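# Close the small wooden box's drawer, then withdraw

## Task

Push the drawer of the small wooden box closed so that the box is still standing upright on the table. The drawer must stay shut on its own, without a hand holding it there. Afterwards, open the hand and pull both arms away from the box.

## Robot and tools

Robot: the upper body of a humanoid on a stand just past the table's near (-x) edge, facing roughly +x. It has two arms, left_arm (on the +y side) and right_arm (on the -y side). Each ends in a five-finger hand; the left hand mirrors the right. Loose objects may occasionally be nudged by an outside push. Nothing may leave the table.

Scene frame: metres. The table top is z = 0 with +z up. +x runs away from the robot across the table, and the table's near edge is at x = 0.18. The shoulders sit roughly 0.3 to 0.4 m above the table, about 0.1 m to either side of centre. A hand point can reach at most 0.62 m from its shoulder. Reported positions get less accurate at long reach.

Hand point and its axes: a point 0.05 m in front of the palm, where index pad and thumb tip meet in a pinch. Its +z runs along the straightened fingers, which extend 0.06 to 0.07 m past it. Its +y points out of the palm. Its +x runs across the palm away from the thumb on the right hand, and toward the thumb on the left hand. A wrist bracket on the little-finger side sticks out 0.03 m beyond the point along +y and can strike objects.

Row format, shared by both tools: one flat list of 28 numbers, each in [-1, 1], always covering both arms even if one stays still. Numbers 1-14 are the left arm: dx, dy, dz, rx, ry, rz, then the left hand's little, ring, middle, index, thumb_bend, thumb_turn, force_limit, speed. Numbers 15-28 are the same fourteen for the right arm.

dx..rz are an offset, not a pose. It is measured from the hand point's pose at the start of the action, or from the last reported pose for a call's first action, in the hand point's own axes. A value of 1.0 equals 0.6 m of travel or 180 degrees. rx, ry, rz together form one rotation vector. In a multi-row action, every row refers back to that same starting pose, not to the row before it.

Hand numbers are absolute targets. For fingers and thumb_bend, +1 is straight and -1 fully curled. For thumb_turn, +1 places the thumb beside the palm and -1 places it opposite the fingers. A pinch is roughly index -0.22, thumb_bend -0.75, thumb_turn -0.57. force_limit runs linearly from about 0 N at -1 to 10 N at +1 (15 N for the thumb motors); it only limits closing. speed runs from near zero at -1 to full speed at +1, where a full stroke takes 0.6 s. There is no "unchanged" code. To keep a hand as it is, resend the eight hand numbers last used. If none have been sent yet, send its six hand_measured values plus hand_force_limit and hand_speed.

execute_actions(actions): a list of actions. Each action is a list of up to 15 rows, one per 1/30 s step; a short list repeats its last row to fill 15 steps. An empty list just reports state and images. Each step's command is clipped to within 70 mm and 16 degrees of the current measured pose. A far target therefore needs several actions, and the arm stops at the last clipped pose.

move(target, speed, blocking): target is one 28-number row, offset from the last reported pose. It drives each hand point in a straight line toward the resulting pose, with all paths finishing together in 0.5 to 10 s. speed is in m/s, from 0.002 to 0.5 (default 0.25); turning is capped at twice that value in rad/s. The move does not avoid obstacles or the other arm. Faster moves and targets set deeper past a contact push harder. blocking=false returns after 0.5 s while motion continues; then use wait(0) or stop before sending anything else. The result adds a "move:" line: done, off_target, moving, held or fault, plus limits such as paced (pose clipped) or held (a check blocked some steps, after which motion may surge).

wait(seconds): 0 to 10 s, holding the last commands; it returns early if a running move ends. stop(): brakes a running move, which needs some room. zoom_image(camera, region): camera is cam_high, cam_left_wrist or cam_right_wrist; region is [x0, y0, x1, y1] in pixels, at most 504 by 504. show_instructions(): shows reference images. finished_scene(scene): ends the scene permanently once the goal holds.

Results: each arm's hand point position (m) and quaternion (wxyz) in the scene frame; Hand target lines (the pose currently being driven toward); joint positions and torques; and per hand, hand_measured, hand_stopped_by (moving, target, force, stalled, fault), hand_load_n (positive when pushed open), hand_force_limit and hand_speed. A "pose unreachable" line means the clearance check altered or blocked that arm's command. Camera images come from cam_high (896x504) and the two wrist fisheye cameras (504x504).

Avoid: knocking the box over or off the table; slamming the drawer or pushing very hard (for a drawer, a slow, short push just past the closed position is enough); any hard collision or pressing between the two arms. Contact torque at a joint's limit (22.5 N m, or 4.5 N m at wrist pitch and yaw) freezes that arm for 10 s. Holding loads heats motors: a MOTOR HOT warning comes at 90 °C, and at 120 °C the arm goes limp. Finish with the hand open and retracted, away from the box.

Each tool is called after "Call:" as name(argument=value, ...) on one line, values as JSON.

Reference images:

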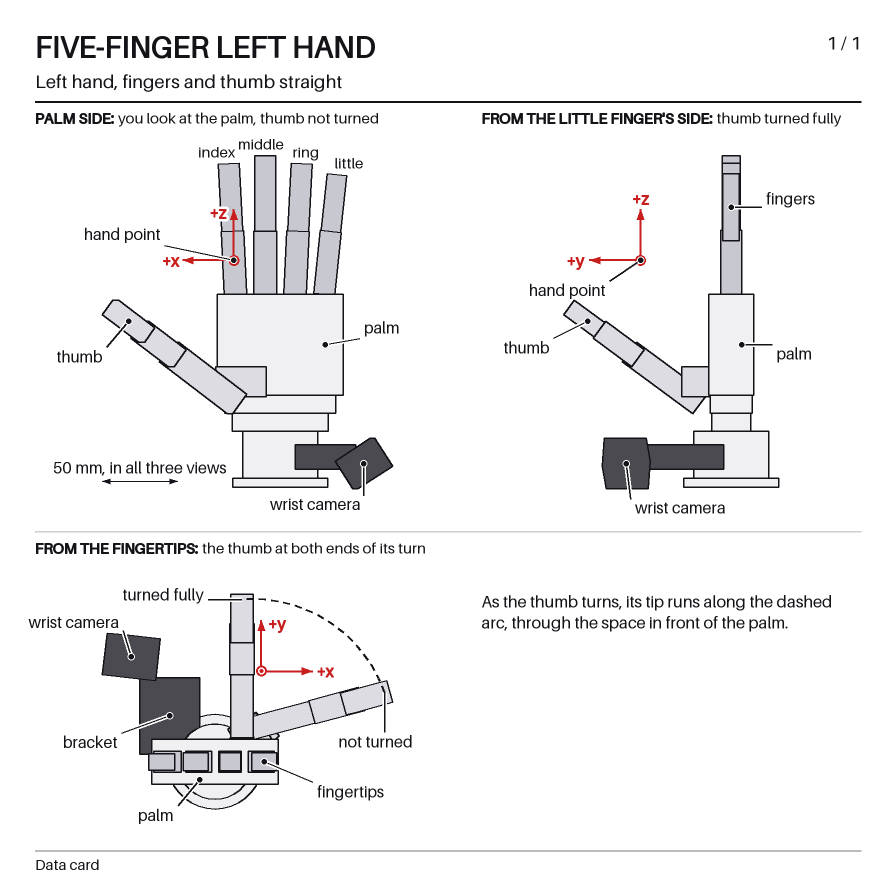

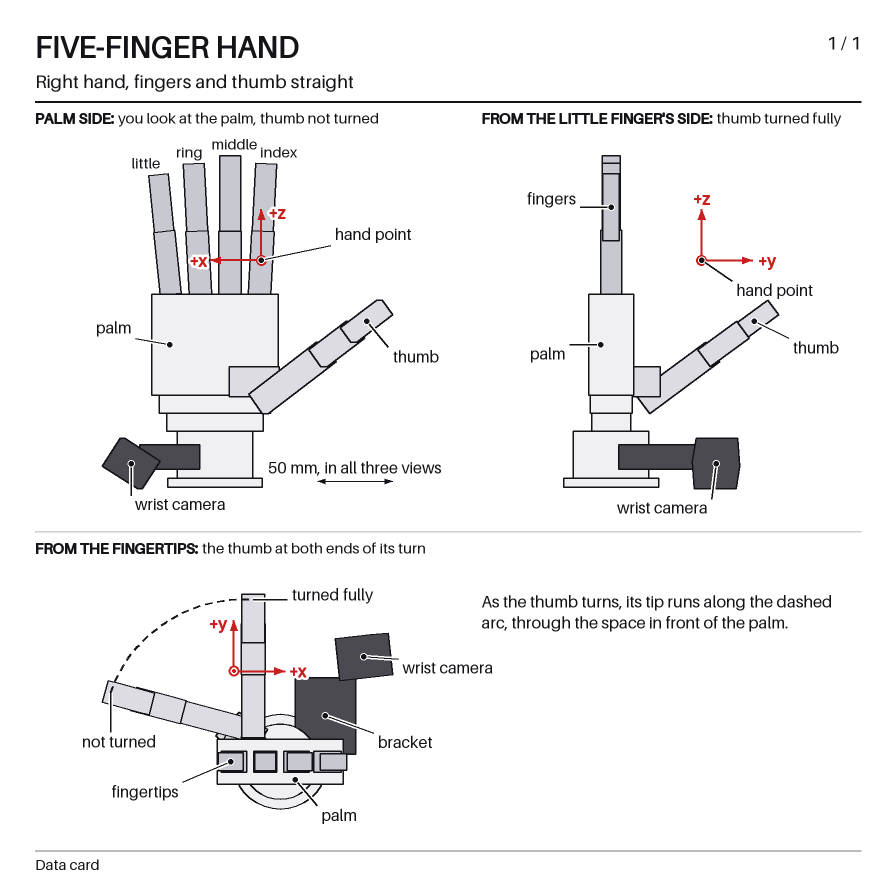

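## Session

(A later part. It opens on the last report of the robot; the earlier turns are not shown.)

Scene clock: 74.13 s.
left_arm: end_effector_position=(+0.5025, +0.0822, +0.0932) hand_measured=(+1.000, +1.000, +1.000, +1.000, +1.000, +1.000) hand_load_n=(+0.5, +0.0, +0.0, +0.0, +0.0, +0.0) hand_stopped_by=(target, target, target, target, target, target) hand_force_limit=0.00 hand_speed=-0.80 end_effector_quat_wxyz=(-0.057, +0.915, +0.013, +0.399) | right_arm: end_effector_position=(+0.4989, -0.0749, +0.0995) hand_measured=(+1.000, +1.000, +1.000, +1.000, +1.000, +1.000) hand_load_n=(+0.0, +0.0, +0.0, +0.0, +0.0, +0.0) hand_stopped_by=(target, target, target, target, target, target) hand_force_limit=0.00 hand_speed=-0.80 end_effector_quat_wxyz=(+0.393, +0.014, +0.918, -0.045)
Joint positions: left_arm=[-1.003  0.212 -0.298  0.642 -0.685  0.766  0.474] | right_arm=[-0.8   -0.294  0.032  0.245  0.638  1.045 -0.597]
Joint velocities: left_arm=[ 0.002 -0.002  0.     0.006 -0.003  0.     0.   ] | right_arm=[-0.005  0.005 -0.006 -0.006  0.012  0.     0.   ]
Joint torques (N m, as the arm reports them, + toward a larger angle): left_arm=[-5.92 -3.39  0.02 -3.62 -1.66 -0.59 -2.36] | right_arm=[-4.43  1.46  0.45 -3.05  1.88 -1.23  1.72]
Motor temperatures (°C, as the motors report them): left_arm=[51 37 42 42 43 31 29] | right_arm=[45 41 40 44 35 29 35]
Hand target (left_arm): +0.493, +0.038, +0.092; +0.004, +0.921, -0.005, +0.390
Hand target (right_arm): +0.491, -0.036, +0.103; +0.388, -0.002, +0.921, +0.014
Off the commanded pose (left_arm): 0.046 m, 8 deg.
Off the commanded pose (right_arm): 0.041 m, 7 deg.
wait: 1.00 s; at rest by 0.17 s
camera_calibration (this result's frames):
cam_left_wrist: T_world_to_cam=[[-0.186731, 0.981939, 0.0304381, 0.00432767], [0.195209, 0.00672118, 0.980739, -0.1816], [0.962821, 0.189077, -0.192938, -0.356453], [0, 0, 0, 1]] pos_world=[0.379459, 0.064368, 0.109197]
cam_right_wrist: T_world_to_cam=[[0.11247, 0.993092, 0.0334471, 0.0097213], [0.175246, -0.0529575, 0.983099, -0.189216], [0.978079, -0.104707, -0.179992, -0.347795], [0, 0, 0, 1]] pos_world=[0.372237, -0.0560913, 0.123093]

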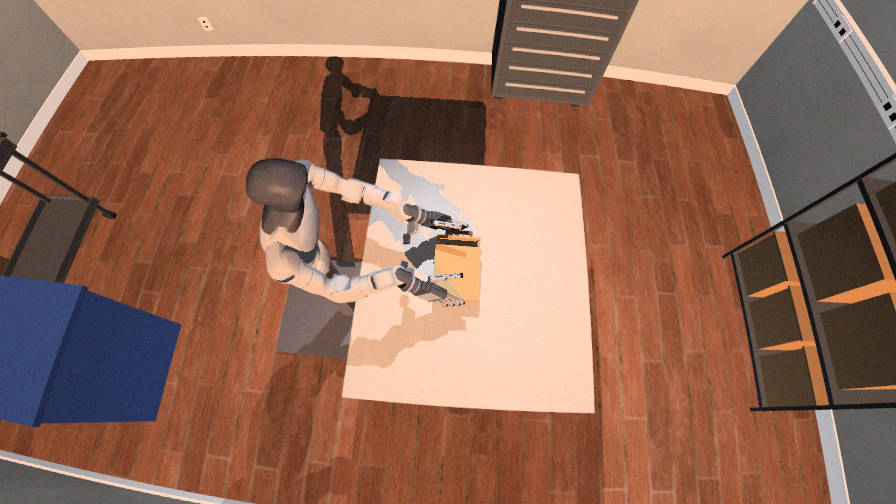

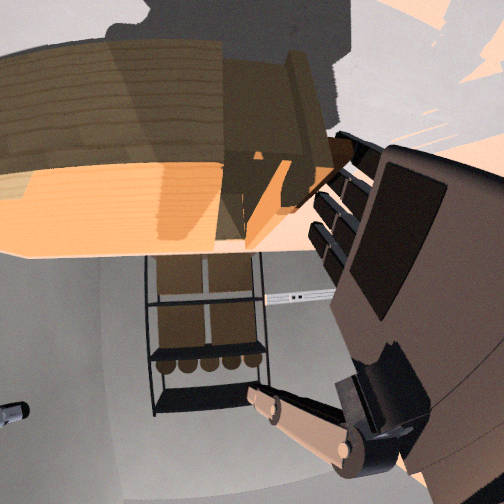

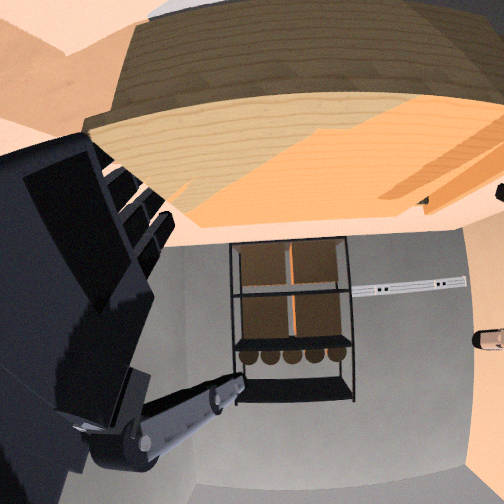

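Call:
execute_actions(actions=[[[0,0.076,-0.012,-0.041,0,0,1,1,1,1,1,1,0,-0.8,0,0.068,-0.01,-0.038,0,0,1,1,1,1,1,1,0,-0.8],[0,0.079,-0.012,-0.041,0,0,1,1,1,1,1,1,0,-0.8,0,0.071,-0.01,-0.038,0,0,1,1,1,1,1,1,0,-0.8],[0,0.082,-0.012,-0.041,0,0,1,1,1,1,1,1,0,-0.8,0,0.074,-0.01,-0.038,0,0,1,1,1,1,1,1,0,-0.8],[0,0.085,-0.012,-0.041,0,0,1,1,1,1,1,1,0,-0.8,0,0.077,-0.01,-0.038,0,0,1,1,1,1,1,1,0,-0.8],[0,0.088,-0.012,-0.041,0,0,1,1,1,1,1,1,0,-0.8,0,0.08,-0.01,-0.038,0,0,1,1,1,1,1,1,0,-0.8],[0,0.091,-0.012,-0.041,0,0,1,1,1,1,1,1,0,-0.8,0,0.083,-0.01,-0.038,0,0,1,1,1,1,1,1,0,-0.8],[0,0.094,-0.012,-0.041,0,0,1,1,1,1,1,1,0,-0.8,0,0.086,-0.01,-0.038,0,0,1,1,1,1,1,1,0,-0.8],[0,0.097,-0.012,-0.041,0,0,1,1,1,1,1,1,0,-0.8,0,0.089,-0.01,-0.038,0,0,1,1,1,1,1,1,0,-0.8],[0,0.1,-0.012,-0.041,0,0,1,1,1,1,1,1,0,-0.8,0,0.092,-0.01,-0.038,0,0,1,1,1,1,1,1,0,-0.8],[0,0.103,-0.012,-0.041,0,0,1,1,1,1,1,1,0,-0.8,0,0.095,-0.01,-0.038,0,0,1,1,1,1,1,1,0,-0.8],[0,0.106,-0.012,-0.041,0,0,1,1,1,1,1,1,0,-0.8,0,0.098,-0.01,-0.038,0,0,1,1,1,1,1,1,0,-0.8]]])

Call:
wait(seconds=0.5)

Scene clock: 84.23 s.
left_arm: end_effector_position=(+0.5070, +0.0623, +0.0929) hand_measured=(+1.000, +1.000, +1.000, +1.000, +1.000, +1.000) hand_load_n=(+0.5, +0.0, +0.0, +0.0, +0.0, +0.0) hand_stopped_by=(target, target, target, target, target, target) hand_force_limit=0.00 hand_speed=-0.80 end_effector_quat_wxyz=(-0.057, +0.912, +0.003, +0.405) | right_arm: end_effector_position=(+0.5054, -0.0711, +0.0974) hand_measured=(+1.000, +1.000, +1.000, +1.000, +1.000, +1.000) hand_load_n=(+0.0, +0.0, +0.0, +0.0, +0.0, +0.0) hand_stopped_by=(target, target, target, target, target, target) hand_force_limit=0.00 hand_speed=-0.80 end_effector_quat_wxyz=(+0.398, +0.013, +0.915, -0.067)
Joint positions: left_arm=[-1.044  0.144 -0.303  0.722 -0.636  0.719  0.471] | right_arm=[-0.834 -0.25   0.043  0.303  0.564  1.013 -0.608]
Joint velocities: left_arm=[-0.078 -0.043  0.02   0.202  0.072 -0.115 -0.024] | right_arm=[-0.038  0.066 -0.018  0.051 -0.08  -0.022  0.012]
Joint torques (N m, as the arm reports them, + toward a larger angle): left_arm=[-6.15 -3.73 -0.03 -3.56 -1.63 -0.53 -2.28] | right_arm=[-4.83  2.46  0.85 -3.08  2.4  -1.34  2.16]
Motor temperatures (°C, as the motors report them): left_arm=[52 37 42 42 43 31 30] | right_arm=[46 41 40 44 35 29 36]
Hand target (left_arm): +0.498, +0.020, +0.093; +0.001, +0.918, -0.013, +0.397
Hand target (right_arm): +0.496, -0.018, +0.103; +0.393, -0.008, +0.919, +0.010
Off the commanded pose (left_arm): 0.044 m, 7 deg.
Off the commanded pose (right_arm): 0.056 m, 9 deg.
camera_calibration (this result's frames):
cam_left_wrist: T_world_to_cam=[[-0.169198, 0.984915, 0.0362626, 0.0151136], [0.18254, -0.00484047, 0.983186, -0.175151], [0.96853, 0.172972, -0.178968, -0.360286], [0, 0, 0, 1]] pos_world=[0.383478, 0.0465862, 0.107179]
cam_right_wrist: T_world_to_cam=[[0.127294, 0.991838, -0.00731901, 0.0016936], [0.163476, -0.0137016, 0.986452, -0.179696], [0.9783, -0.126766, -0.163886, -0.35737], [0, 0, 0, 1]] pos_world=[0.378776, -0.0494444, 0.118706]

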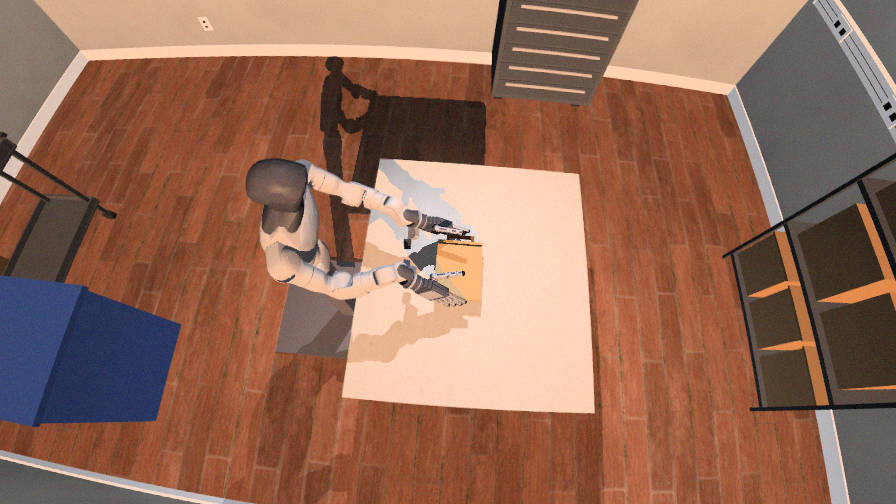

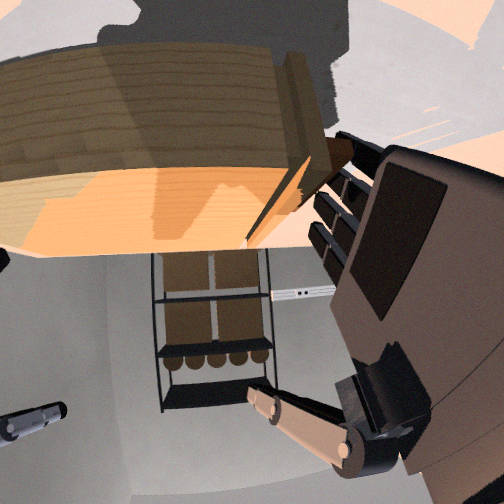

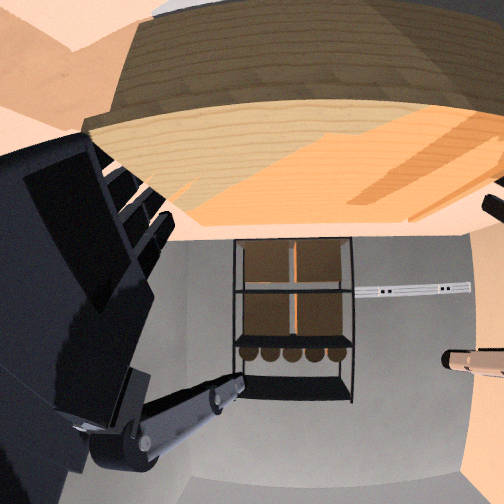

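Scene clock: 84.73 s.
left_arm: end_effector_position=(+0.5080, +0.0632, +0.0928) hand_measured=(+1.000, +1.000, +1.000, +1.000, +1.000, +1.000) hand_load_n=(+0.5, +0.0, +0.0, +0.0, +0.0, +0.0) hand_stopped_by=(target, target, target, target, target, target) hand_force_limit=0.00 hand_speed=-0.80 end_effector_quat_wxyz=(-0.058, +0.912, +0.004, +0.406) | right_arm: end_effector_position=(+0.5056, -0.0702, +0.0975) hand_measured=(+1.000, +1.000, +1.000, +1.000, +1.000, +1.000) hand_load_n=(+0.0, +0.0, +0.0, +0.0, +0.0, +0.0) hand_stopped_by=(target, target, target, target, target, target) hand_force_limit=0.00 hand_speed=-0.80 end_effector_quat_wxyz=(+0.398, +0.013, +0.915, -0.067)
Joint positions: left_arm=[-1.048  0.143 -0.302  0.734 -0.632  0.712  0.467] | right_arm=[-0.836 -0.247  0.042  0.306  0.56   1.011 -0.607]
Joint velocities: left_arm=[ 0.009  0.005 -0.005  0.    -0.003  0.     0.   ] | right_arm=[-0.008  0.006 -0.002  0.005  0.005  0.     0.   ]
Joint torques (N m, as the arm reports them, + toward a larger angle): left_arm=[-5.73 -3.67 -0.2  -3.77 -1.52 -0.49 -2.23] | right_arm=[-4.75  2.49  0.83 -3.15  2.35 -1.3   2.15]
Motor temperatures (°C, as the motors report them): left_arm=[52 37 42 42 43 31 30] | right_arm=[46 41 40 44 35 29 36]
Hand target (left_arm): +0.498, +0.020, +0.093; +0.001, +0.918, -0.013, +0.397
Hand target (right_arm): +0.496, -0.018, +0.103; +0.393, -0.008, +0.919, +0.010
Off the commanded pose (left_arm): 0.045 m, 7 deg.
Off the commanded pose (right_arm): 0.055 m, 9 deg.
wait: 0.50 s; at rest by 0.17 s
camera_calibration (this result's frames):
cam_left_wrist: T_world_to_cam=[[-0.171686, 0.984438, 0.0374981, 0.0155879], [0.18126, -0.00584758, 0.983418, -0.174564], [0.968333, 0.175636, -0.177435, -0.36161], [0, 0, 0, 1]] pos_world=[0.384477, 0.0471457, 0.106923]
cam_right_wrist: T_world_to_cam=[[0.126735, 0.991918, -0.00607398, 0.000923493], [0.163059, -0.0147928, 0.986505, -0.179673], [0.978443, -0.126015, -0.163616, -0.357554], [0, 0, 0, 1]] pos_world=[0.379026, -0.0486311, 0.118752]

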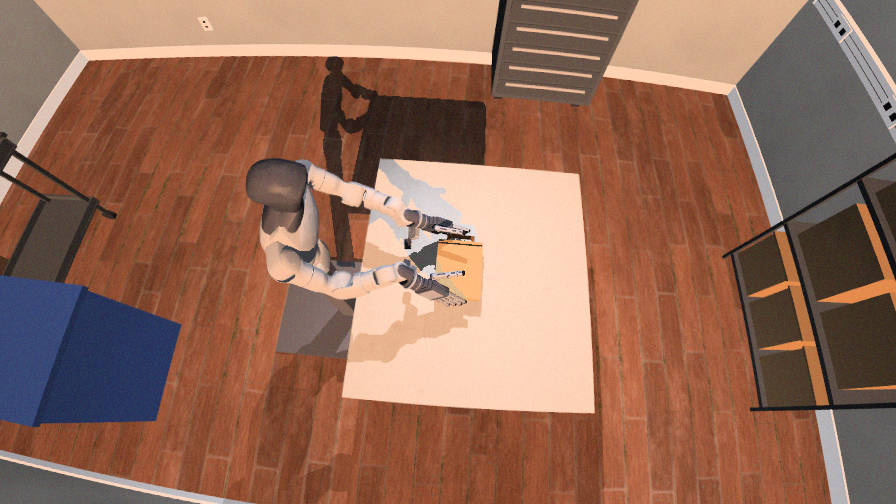

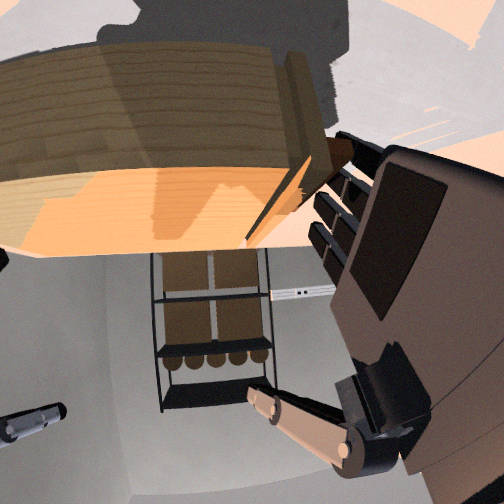

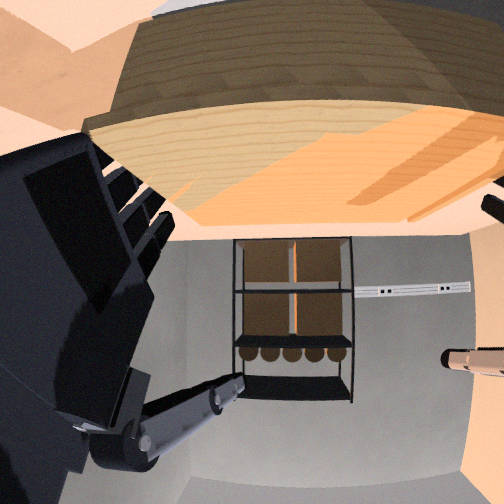

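A few more mm.

Call:
execute_actions(actions=[[[0,0.076,-0.012,-0.041,0,0,1,1,1,1,1,1,0,-0.8,0,0.093,-0.012,-0.05,0,0,1,1,1,1,1,1,0,-0.8],[0,0.08,-0.012,-0.042,0,0,1,1,1,1,1,1,0,-0.8,0,0.095,-0.012,-0.05,0,0,1,1,1,1,1,1,0,-0.8],[0,0.084,-0.012,-0.043,0,0,1,1,1,1,1,1,0,-0.8,0,0.097,-0.012,-0.05,0,0,1,1,1,1,1,1,0,-0.8],[0,0.088,-0.012,-0.044,0,0,1,1,1,1,1,1,0,-0.8,0,0.099,-0.012,-0.05,0,0,1,1,1,1,1,1,0,-0.8],[0,0.092,-0.012,-0.045,0,0,1,1,1,1,1,1,0,-0.8,0,0.101,-0.012,-0.05,0,0,1,1,1,1,1,1,0,-0.8],[0,0.096,-0.012,-0.046,0,0,1,1,1,1,1,1,0,-0.8,0,0.103,-0.012,-0.05,0,0,1,1,1,1,1,1,0,-0.8],[0,0.1,-0.012,-0.047,0,0,1,1,1,1,1,1,0,-0.8,0,0.105,-0.012,-0.05,0,0,1,1,1,1,1,1,0,-0.8]]])

Call:
zoom_image(camera="cam_left_wrist", region=[200, 20, 400, 270])

Scene clock: 91.60 s.
left_arm: end_effector_position=(+0.5133, +0.0644, +0.0909) hand_measured=(+1.000, +1.000, +1.000, +1.000, +1.000, +1.000) hand_load_n=(+0.5, +0.0, +0.0, +0.0, +0.0, +0.0) hand_stopped_by=(target, target, target, target, target, target) hand_force_limit=0.00 hand_speed=-0.80 end_effector_quat_wxyz=(-0.071, +0.909, -0.003, +0.410) | right_arm: end_effector_position=(+0.5140, -0.0664, +0.0965) hand_measured=(+1.000, +1.000, +1.000, +1.000, +1.000, +1.000) hand_load_n=(+0.0, +0.0, +0.0, +0.0, +0.0, +0.0) hand_stopped_by=(target, target, target, target, target, target) hand_force_limit=0.00 hand_speed=-0.80 end_effector_quat_wxyz=(+0.406, +0.005, +0.910, -0.078)
Joint positions: left_arm=[-1.083  0.122 -0.299  0.821 -0.578  0.667  0.44 ] | right_arm=[-0.875 -0.225  0.056  0.39   0.49   0.96  -0.572]
Joint velocities: left_arm=[-0.057 -0.029  0.034  0.115  0.069 -0.049 -0.052] | right_arm=[-0.026  0.04  -0.035  0.054 -0.084 -0.025  0.06 ]
Joint torques (N m, as the arm reports them, + toward a larger angle): left_arm=[-6.49 -5.21 -0.74 -4.04 -1.57 -0.67 -3.07] | right_arm=[-4.79  2.95  0.98 -3.16  2.51 -1.4   2.31]
Motor temperatures (°C, as the motors report them): left_arm=[52 38 42 42 43 31 30] | right_arm=[47 42 40 45 35 29 38]
Hand target (left_arm): +0.501, +0.005, +0.094; +0.008, +0.914, -0.026, +0.404
Hand target (right_arm): +0.502, -0.010, +0.099; +0.398, -0.017, +0.917, +0.005
Off the commanded pose (left_arm): 0.062 m, 10 deg.
Off the commanded pose (right_arm): 0.060 m, 10 deg.
camera_calibration (this result's frames):
cam_left_wrist: T_world_to_cam=[[-0.169824, 0.983309, 0.0652904, 0.0119447], [0.171743, -0.0357079, 0.984494, -0.166959], [0.970394, 0.178404, -0.162812, -0.369924], [0, 0, 0, 1]] pos_world=[0.389674, 0.0482888, 0.103362]
cam_right_wrist: T_world_to_cam=[[0.121074, 0.992158, -0.0310533, 0.00141339], [0.147089, 0.0130063, 0.989038, -0.17022], [0.981685, -0.124314, -0.144361, -0.368861], [0, 0, 0, 1]] pos_world=[0.386972, -0.0450431, 0.115149]

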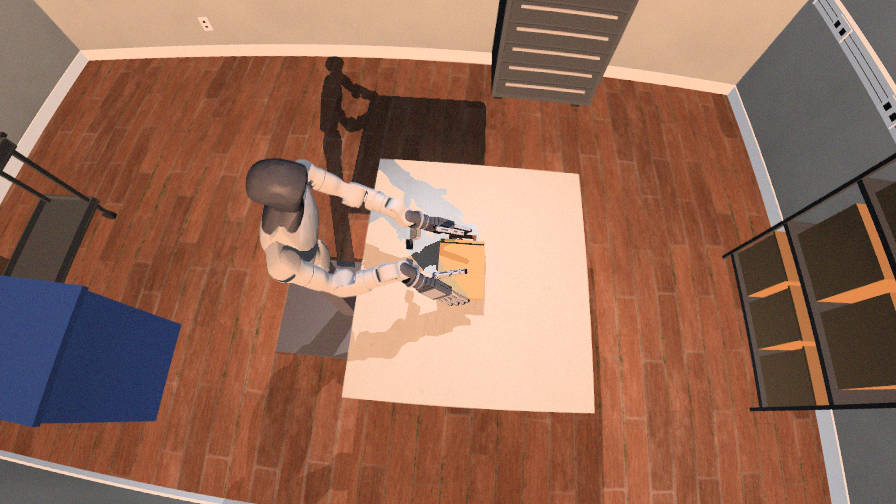

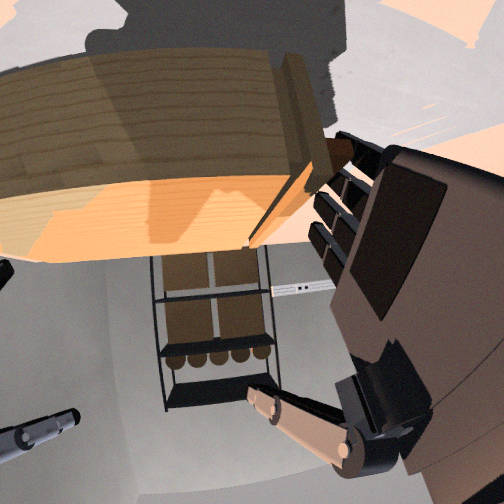

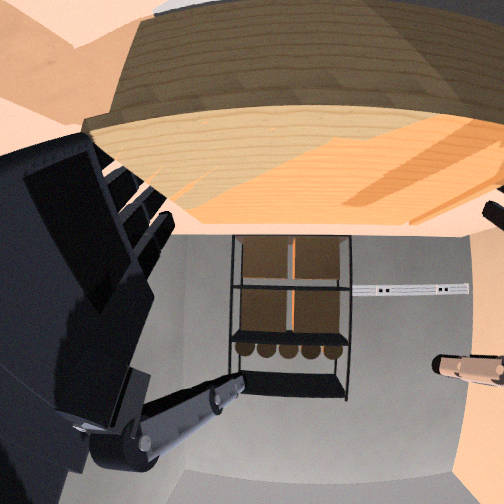

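Region (200, 20, 400, 270) of cam_left_wrist's 504x504 image, scaled by 2.016, with more detail than that image has; it fills the left 403 columns of this view, and the rest is white.

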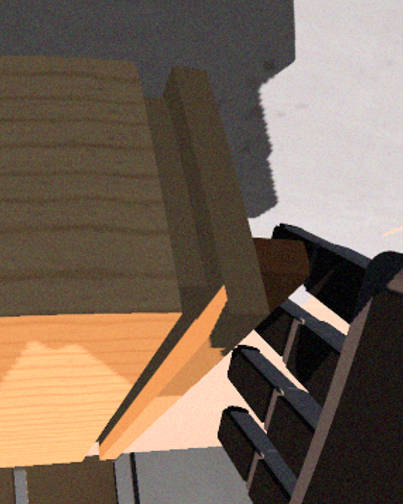

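Call:
move(target=[0.02,-0.05,0.03,-0.045,0,0,1,1,1,1,1,1,0,-0.8,0,-0.03,0,-0.045,0,0,1,1,1,1,1,1,0,-0.8], speed=0.05)

Call:
zoom_image(camera="cam_high", region=[400, 200, 520, 320])

Call:
zoom_image(camera="cam_left_wrist", region=[100, 20, 400, 270])

Scene clock: 99.53 s.
left_arm: end_effector_position=(+0.5320, +0.0974, +0.0955) hand_measured=(+1.000, +1.000, +1.000, +1.000, +1.000, +1.000) hand_load_n=(+0.0, +0.0, +0.0, +0.0, +0.0, +0.0) hand_stopped_by=(target, target, target, target, target, target) hand_force_limit=0.00 hand_speed=-0.80 end_effector_quat_wxyz=(-0.024, +0.906, -0.008, +0.422) | right_arm: end_effector_position=(+0.5118, -0.0831, +0.0998) hand_measured=(+1.000, +1.000, +1.000, +1.000, +1.000, +1.000) hand_load_n=(+0.0, +0.0, +0.0, +0.0, +0.0, +0.0) hand_stopped_by=(target, target, target, target, target, target) hand_force_limit=0.00 hand_speed=-0.80 end_effector_quat_wxyz=(+0.406, -0.027, +0.913, -0.016)
Joint positions: left_arm=[-1.317  0.165 -0.284  1.447 -0.508  0.324  0.031] | right_arm=[-0.844 -0.373  0.046  0.388  0.504  0.961 -0.294]
Joint velocities: left_arm=[ 0.009 -0.014  0.04   0.026  0.034 -0.025 -0.002] | right_arm=[ 0.005  0.006  0.005  0.005 -0.008  0.     0.01 ]
Joint torques (N m, as the arm reports them, + toward a larger angle): left_arm=[-6.96  1.79 -0.13 -2.75 -0.49 -0.78  0.03] | right_arm=[-4.04 -1.64 -0.56 -2.84  0.73 -1.22  0.17]
Motor temperatures (°C, as the motors report them): left_arm=[53 38 42 43 44 32 31] | right_arm=[48 42 40 45 35 29 39]
Hand target (left_arm): +0.533, +0.096, +0.097; -0.023, +0.906, -0.009, +0.423
Hand target (right_arm): +0.512, -0.084, +0.099; +0.405, -0.025, +0.914, -0.014
Off the commanded pose (left_arm): 0.004 m, 4 deg.
Off the commanded pose (right_arm): 0.002 m, 0 deg.
move: off_target (left_arm)
camera_calibration (this result's frames):
cam_left_wrist: T_world_to_cam=[[-0.121043, 0.992459, -0.0193345, -0.0363662], [0.149769, 0.0375141, 0.988009, -0.169291], [0.981284, 0.116696, -0.15318, -0.393924], [0, 0, 0, 1]] pos_world=[0.407503, 0.0884122, 0.106216]
cam_right_wrist: T_world_to_cam=[[0.0129597, 0.998367, 0.0556314, 0.0656286], [0.156588, -0.056976, 0.986019, -0.18334], [0.987579, -0.00406727, -0.157071, -0.360071], [0, 0, 0, 1]] pos_world=[0.383457, -0.0774319, 0.120569]

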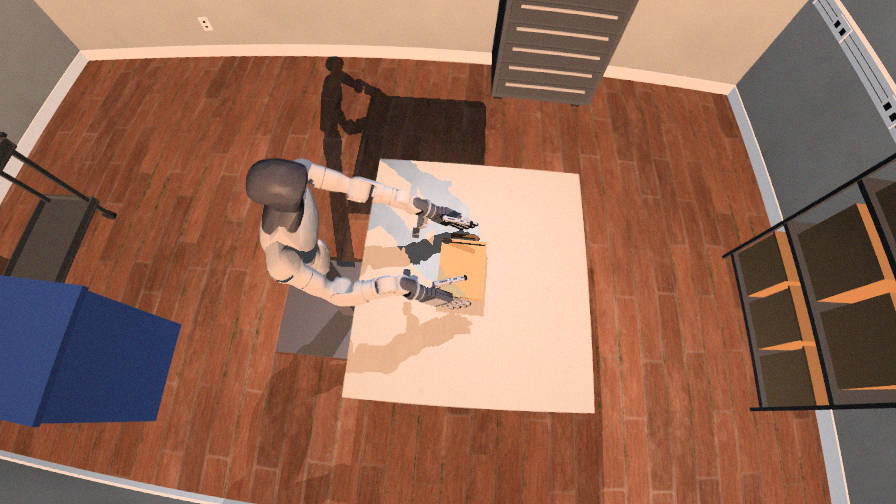

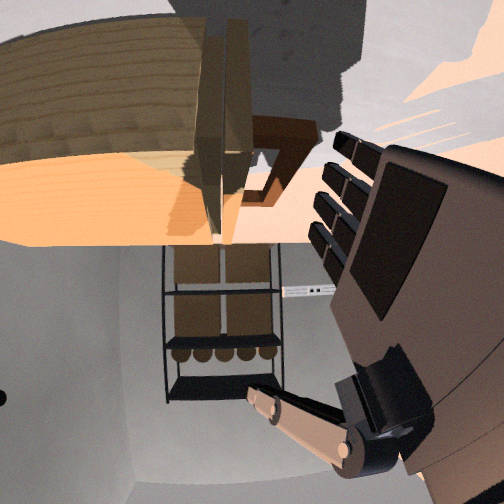

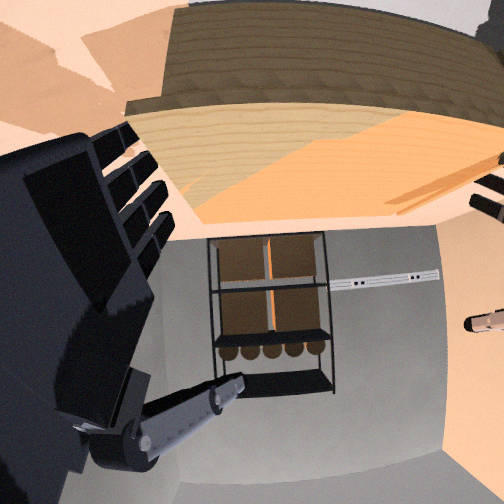

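Region (400, 200, 520, 320) of cam_high's 896x504 image, scaled by 4.200, with more detail than that image has.

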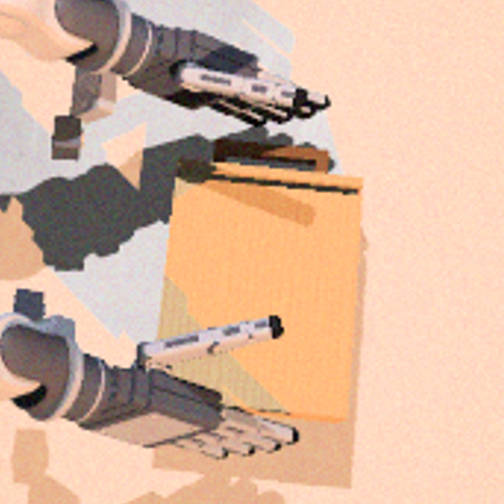

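Region (100, 20, 400, 270) of cam_left_wrist's 504x504 image, scaled by 1.680, with more detail than that image has.

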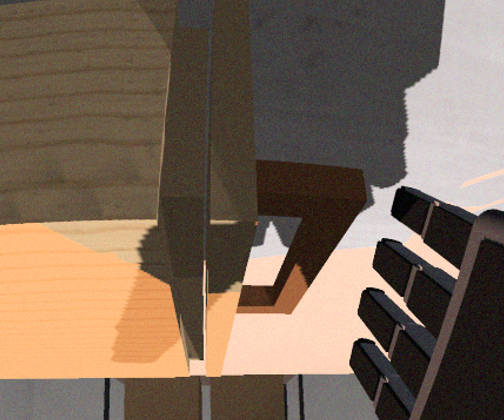

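Call:
move(target=[0,0.095,0,-0.02,0,0,1,1,1,1,1,1,0,-0.8,0,0.09,0,-0.01,0,0,1,1,1,1,1,1,0,-0.8], speed=0.04)

Scene clock: 112.03 s.
left_arm: end_effector_position=(+0.5304, +0.0714, +0.0893) hand_measured=(+1.000, +1.000, +1.000, +1.000, +1.000, +1.000) hand_load_n=(+0.0, +0.0, +0.0, +0.0, +0.0, +0.0) hand_stopped_by=(target, target, target, target, target, target) hand_force_limit=0.00 hand_speed=-0.80 end_effector_quat_wxyz=(-0.036, +0.906, -0.005, +0.422) | right_arm: end_effector_position=(+0.5163, -0.0631, +0.0947) hand_measured=(+1.000, +1.000, +1.000, +1.000, +1.000, +1.000) hand_load_n=(+0.0, +0.0, +0.0, +0.0, +0.0, +0.0) hand_stopped_by=(target, target, target, target, target, target) hand_force_limit=0.00 hand_speed=-0.80 end_effector_quat_wxyz=(+0.408, -0.018, +0.912, -0.047)
Joint positions: left_arm=[-1.32   0.077 -0.23   1.448 -0.464  0.31   0.137] | right_arm=[-0.885 -0.261  0.056  0.439  0.45   0.933 -0.418]
Joint velocities: left_arm=[ 0.003 -0.003  0.051  0.     0.054  0.     0.008] | right_arm=[-0.009  0.012 -0.002  0.005 -0.014 -0.001  0.   ]
Joint torques (N m, as the arm reports them, + toward a larger angle): left_arm=[-6.98 -1.99  0.33 -4.12 -0.78 -0.75 -1.19] | right_arm=[-4.79  1.01  0.32 -3.29  1.57 -1.25  1.35]
Motor temperatures (°C, as the motors report them): left_arm=[55 37 42 42 43 32 29] | right_arm=[47 42 41 45 35 29 35]
Hand target (left_arm): +0.527, +0.042, +0.092; -0.002, +0.906, -0.018, +0.423
Hand target (right_arm): +0.510, -0.031, +0.098; +0.406, -0.031, +0.913, -0.001
Off the commanded pose (left_arm): 0.031 m, 5 deg.
Off the commanded pose (right_arm): 0.035 m, 5 deg.
move: off_target (left_arm, right_arm)
camera_calibration (this result's frames):
cam_left_wrist: T_world_to_cam=[[-0.135299, 0.990805, 0.00059634, -0.00504407], [0.148667, 0.0197061, 0.988691, -0.160145], [0.979588, 0.133857, -0.149967, -0.390841], [0, 0, 0, 1]] pos_world=[0.405989, 0.0604704, 0.0997242]
cam_right_wrist: T_world_to_cam=[[0.05309, 0.998566, 0.00693811, 0.029804], [0.148525, -0.0147668, 0.988798, -0.171295], [0.987483, -0.0514648, -0.149096, -0.368905], [0, 0, 0, 1]] pos_world=[0.388146, -0.0512763, 0.114167]

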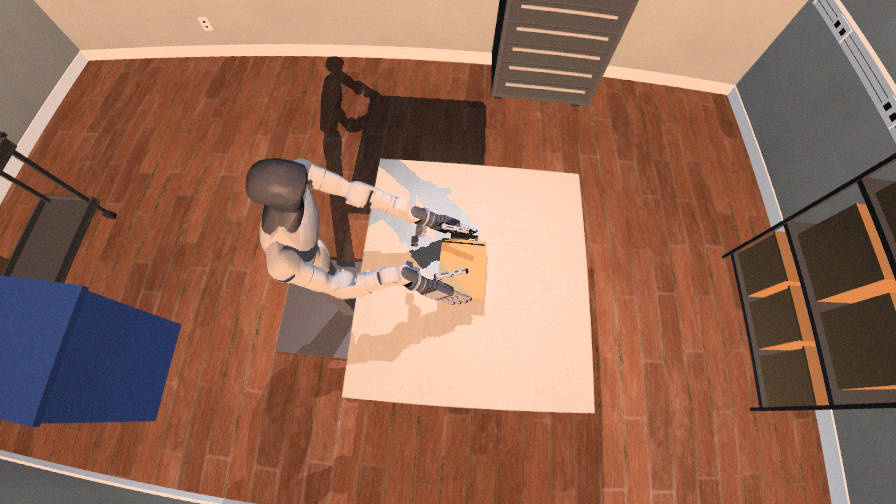

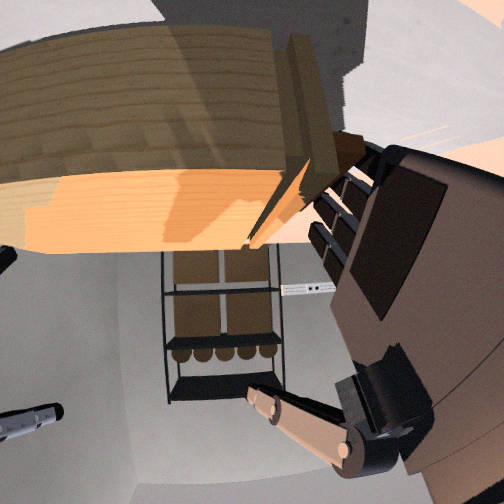

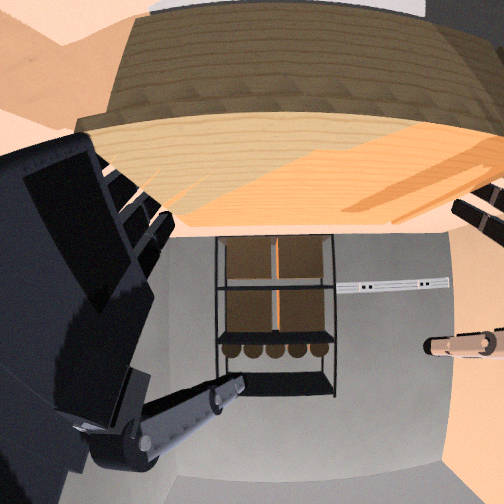

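Call:
execute_actions(actions=[[[-0.01,0.055,-0.018,-0.025,0,0,1,1,1,1,1,1,0,-0.8,0.01,0.065,-0.02,-0.03,0,0,1,1,1,1,1,1,0,-0.8],[-0.02,0.05,-0.03,-0.025,0,0,1,1,1,1,1,1,0,-0.8,0.02,0.075,-0.033,-0.03,0,0,1,1,1,1,1,1,0,-0.8],[-0.03,0.045,-0.042,-0.025,0,0,1,1,1,1,1,1,0,-0.8,0.03,0.085,-0.046,-0.03,0,0,1,1,1,1,1,1,0,-0.8]],[[-0.03,0.045,-0.042,-0.025,0,0,1,1,1,1,1,1,0,-0.8,0.03,0.085,-0.046,-0.03,0,0,1,1,1,1,1,1,0,-0.8]],[[-0.03,0.045,-0.042,-0.025,0,0,1,1,1,1,1,1,0,-0.8,0.03,0.085,-0.046,-0.03,0,0,1,1,1,1,1,1,0,-0.8]]])

Call:
zoom_image(camera="cam_high", region=[380, 180, 520, 320])

Scene clock: 118.40 s.
left_arm: end_effector_position=(+0.4879, +0.1103, +0.1066) hand_measured=(+1.000, +1.000, +1.000, +1.000, +1.000, +1.000) hand_load_n=(+0.0, +0.0, +1.0, +0.0, +0.0, +0.0) hand_stopped_by=(target, target, target, target, target, target) hand_force_limit=0.00 hand_speed=-0.80 end_effector_quat_wxyz=(+0.098, +0.922, -0.120, +0.355) | right_arm: end_effector_position=(+0.4603, -0.0326, +0.0898) hand_measured=(+1.000, +1.000, +1.000, +1.000, +1.000, +1.000) hand_load_n=(+0.0, +0.0, +0.0, +0.0, +0.0, +0.0) hand_stopped_by=(target, target, target, target, target, target) hand_force_limit=0.00 hand_speed=-0.80 end_effector_quat_wxyz=(+0.433, -0.010, +0.896, -0.099)
Joint positions: left_arm=[-1.292  0.391 -0.373  1.343 -0.412  0.511 -0.529] | right_arm=[-0.604 -0.054  0.138 -0.006  0.381  1.031 -0.734]
Joint velocities: left_arm=[ 0.209  0.123 -0.008 -0.54   0.008  0.282  0.056] | right_arm=[ 0.006 -0.003  0.002 -0.029 -0.012  0.02  -0.012]
Joint torques (N m, as the arm reports them, + toward a larger angle): left_arm=[-6.25 -2.04  0.24 -3.81 -1.41 -0.15 -2.7 ] | right_arm=[-3.38  2.1   1.86 -2.86  2.29 -0.81  1.57]
Motor temperatures (°C, as the motors report them): left_arm=[55 37 42 42 43 32 29] | right_arm=[47 42 41 45 35 29 36]
Hand target (left_arm): +0.477, +0.072, +0.106; +0.151, +0.916, -0.141, +0.344
Hand target (right_arm): +0.448, +0.006, +0.089; +0.422, -0.031, +0.905, -0.040
Off the commanded pose (left_arm): 0.042 m, 4 deg.
Off the commanded pose (right_arm): 0.041 m, 7 deg.
joint sent to its limit (right arm) — the command would take joint 2 (shoulder roll) past its upper limit, so that joint was sent only as far as its limit.
camera_calibration (this result's frames):
cam_left_wrist: T_world_to_cam=[[0.170556, 0.974128, -0.148274, -0.180859], [0.308102, 0.0902112, 0.947067, -0.252758], [0.93594, -0.207211, -0.284744, -0.278543], [0, 0, 0, 1]] pos_world=[0.369422, 0.141264, 0.133248]
cam_right_wrist: T_world_to_cam=[[0.109055, 0.990956, -0.0781938, -0.016031], [0.0890242, 0.0686104, 0.993664, -0.128029], [0.990041, -0.115325, -0.0807367, -0.322111], [0, 0, 0, 1]] pos_world=[0.332049, -0.0124772, 0.0999584]

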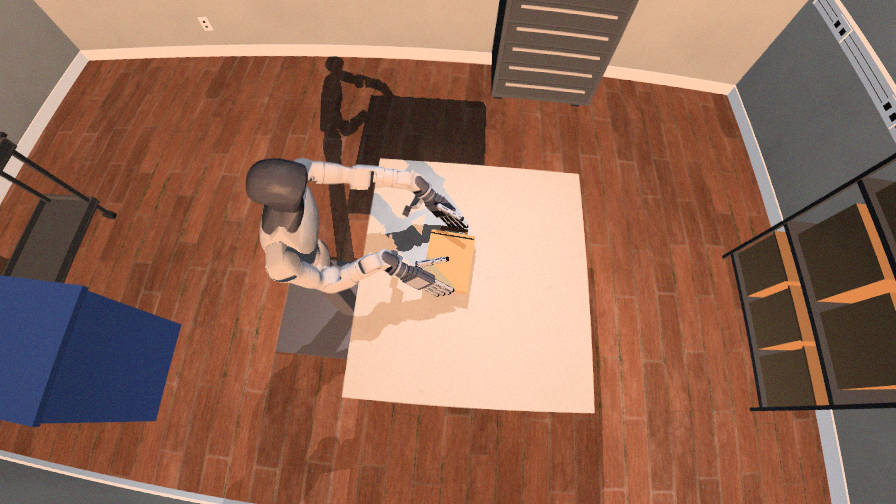

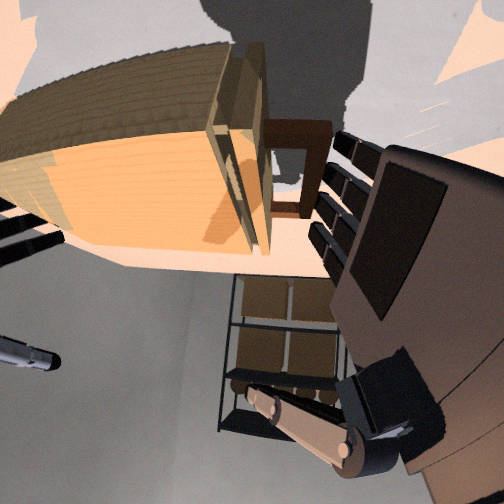

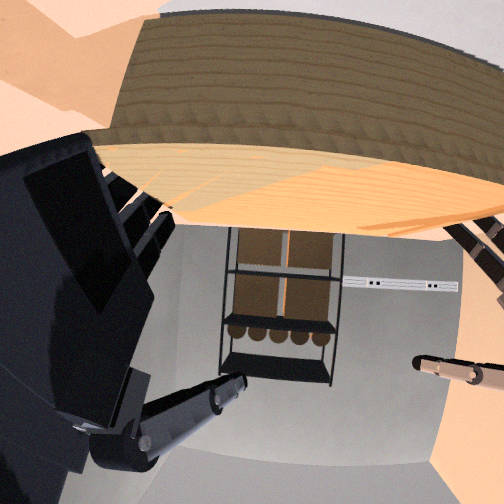

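Region (380, 180, 520, 320) of cam_high's 896x504 image, scaled by 3.600, with more detail than that image has.

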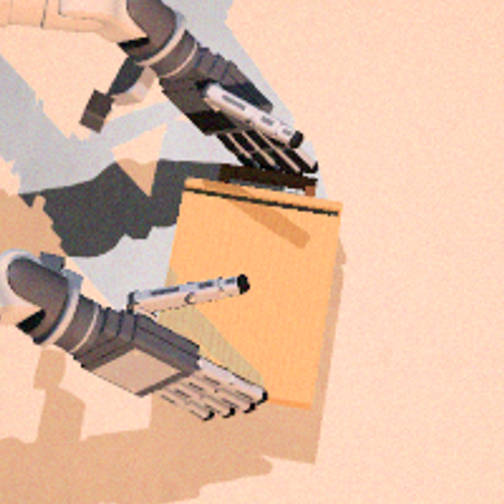

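Call:
zoom_image(camera="cam_left_wrist", region=[170, 30, 350, 270])

Region (170, 30, 350, 270) of cam_left_wrist's 504x504 image, scaled by 2.100, with more detail than that image has; it fills the left 378 columns of this view, and the rest is white.

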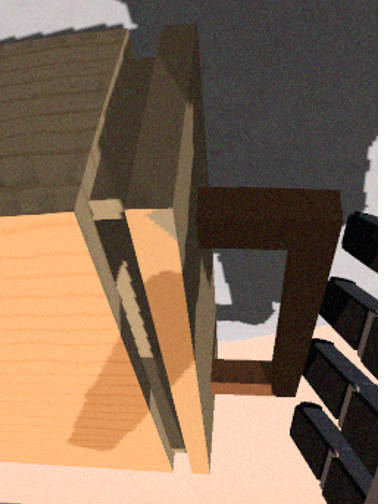

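Call:
move(target=[-0.017,-0.027,0.0125,0.066,0.02,-0.027,1,1,1,1,1,1,0,-0.8,-0.014,-0.03,0.013,-0.061,0.023,0.02,1,1,1,1,1,1,0,-0.8], speed=0.1)

Call:
zoom_image(camera="cam_high", region=[380, 180, 520, 320])

Scene clock: 138.00 s.
left_arm: end_effector_position=(+0.4919, +0.1252, +0.0943) hand_measured=(+1.000, +1.000, +1.000, +1.000, +1.000, +1.000) hand_load_n=(-0.5, +0.0, +0.0, +0.0, +0.0, +0.0) hand_stopped_by=(target, target, target, target, target, target) hand_force_limit=0.00 hand_speed=-0.80 end_effector_quat_wxyz=(+0.020, +0.918, -0.051, +0.393) | right_arm: end_effector_position=(+0.4698, -0.0516, +0.0954) hand_measured=(+1.000, +1.000, +1.000, +1.000, +1.000, +1.000) hand_load_n=(+0.0, +0.0, +0.0, +0.0, +0.0, +0.0) hand_stopped_by=(target, target, target, target, target, target) hand_force_limit=0.00 hand_speed=-0.80 end_effector_quat_wxyz=(+0.402, -0.021, +0.915, -0.004)
Joint positions: left_arm=[-0.987  0.403 -0.24   0.742 -0.501  0.736 -0.078] | right_arm=[-0.658 -0.221 -0.003  0.033  0.509  1.116 -0.456]
Joint velocities: left_arm=[ 0.017 -0.002  0.003  0.005  0.003  0.     0.001] | right_arm=[ 0.006  0.008  0.003  0.003 -0.009  0.003  0.009]
Joint torques (N m, as the arm reports them, + toward a larger angle): left_arm=[-5.29  1.89  1.14 -2.98 -0.72 -0.43  0.35] | right_arm=[-3.69 -0.94 -0.3  -2.83  0.75 -0.94  0.2 ]
Motor temperatures (°C, as the motors report them): left_arm=[55 37 42 43 43 31 31] | right_arm=[45 42 41 45 35 29 36]
Hand target (left_arm): +0.489, +0.126, +0.090; +0.020, +0.921, -0.048, +0.387
Hand target (right_arm): +0.470, -0.051, +0.095; +0.401, -0.021, +0.916, -0.001
Off the commanded pose (left_arm): 0.003 m, 1 deg.
Off the commanded pose (right_arm): 0.001 m, 1 deg.
move: done
camera_calibration (this result's frames):
cam_left_wrist: T_world_to_cam=[[-0.00983432, 0.998293, -0.0575676, -0.120641], [0.218644, 0.0583241, 0.97406, -0.198298], [0.975755, -0.0030076, -0.218844, -0.334037], [0, 0, 0, 1]] pos_world=[0.368109, 0.130996, 0.113107]
cam_right_wrist: T_world_to_cam=[[0.0144313, 0.996467, 0.0827318, 0.0315715], [0.164704, -0.0839792, 0.982761, -0.175466], [0.986237, -0.000556199, -0.165334, -0.317542], [0, 0, 0, 1]] pos_world=[0.341617, -0.0463721, 0.117329]

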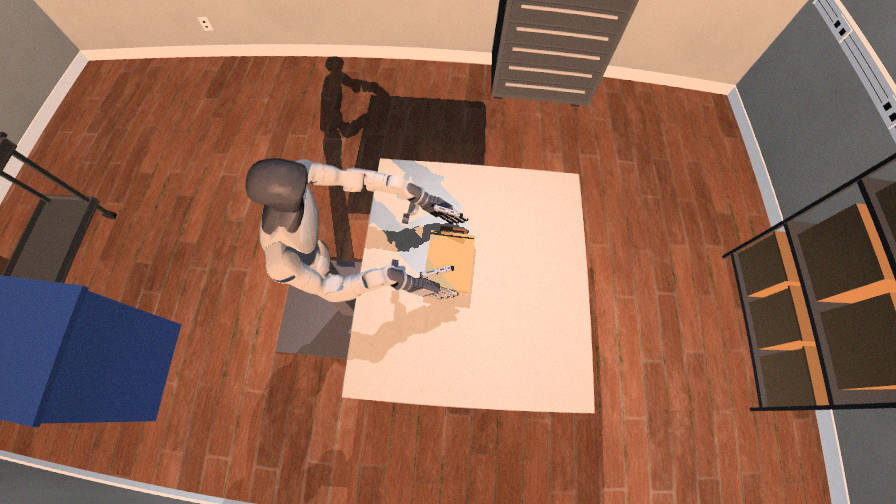

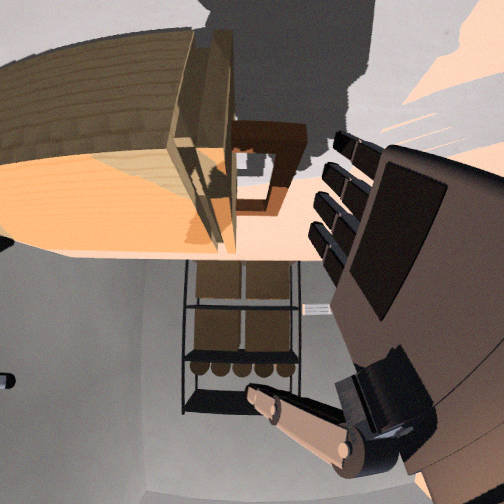

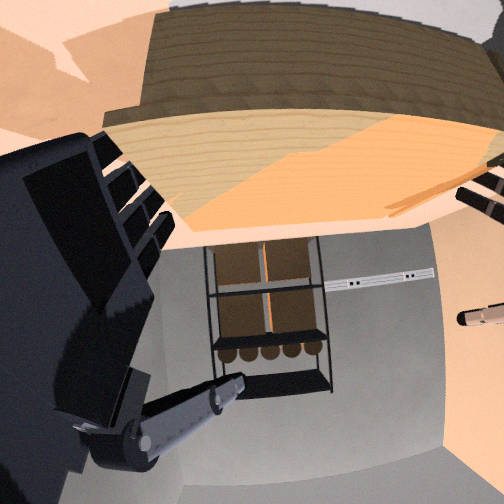

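Region (380, 180, 520, 320) of cam_high's 896x504 image, scaled by 3.600, with more detail than that image has.

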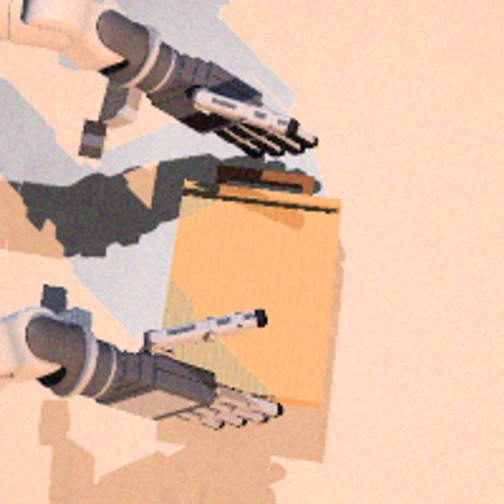

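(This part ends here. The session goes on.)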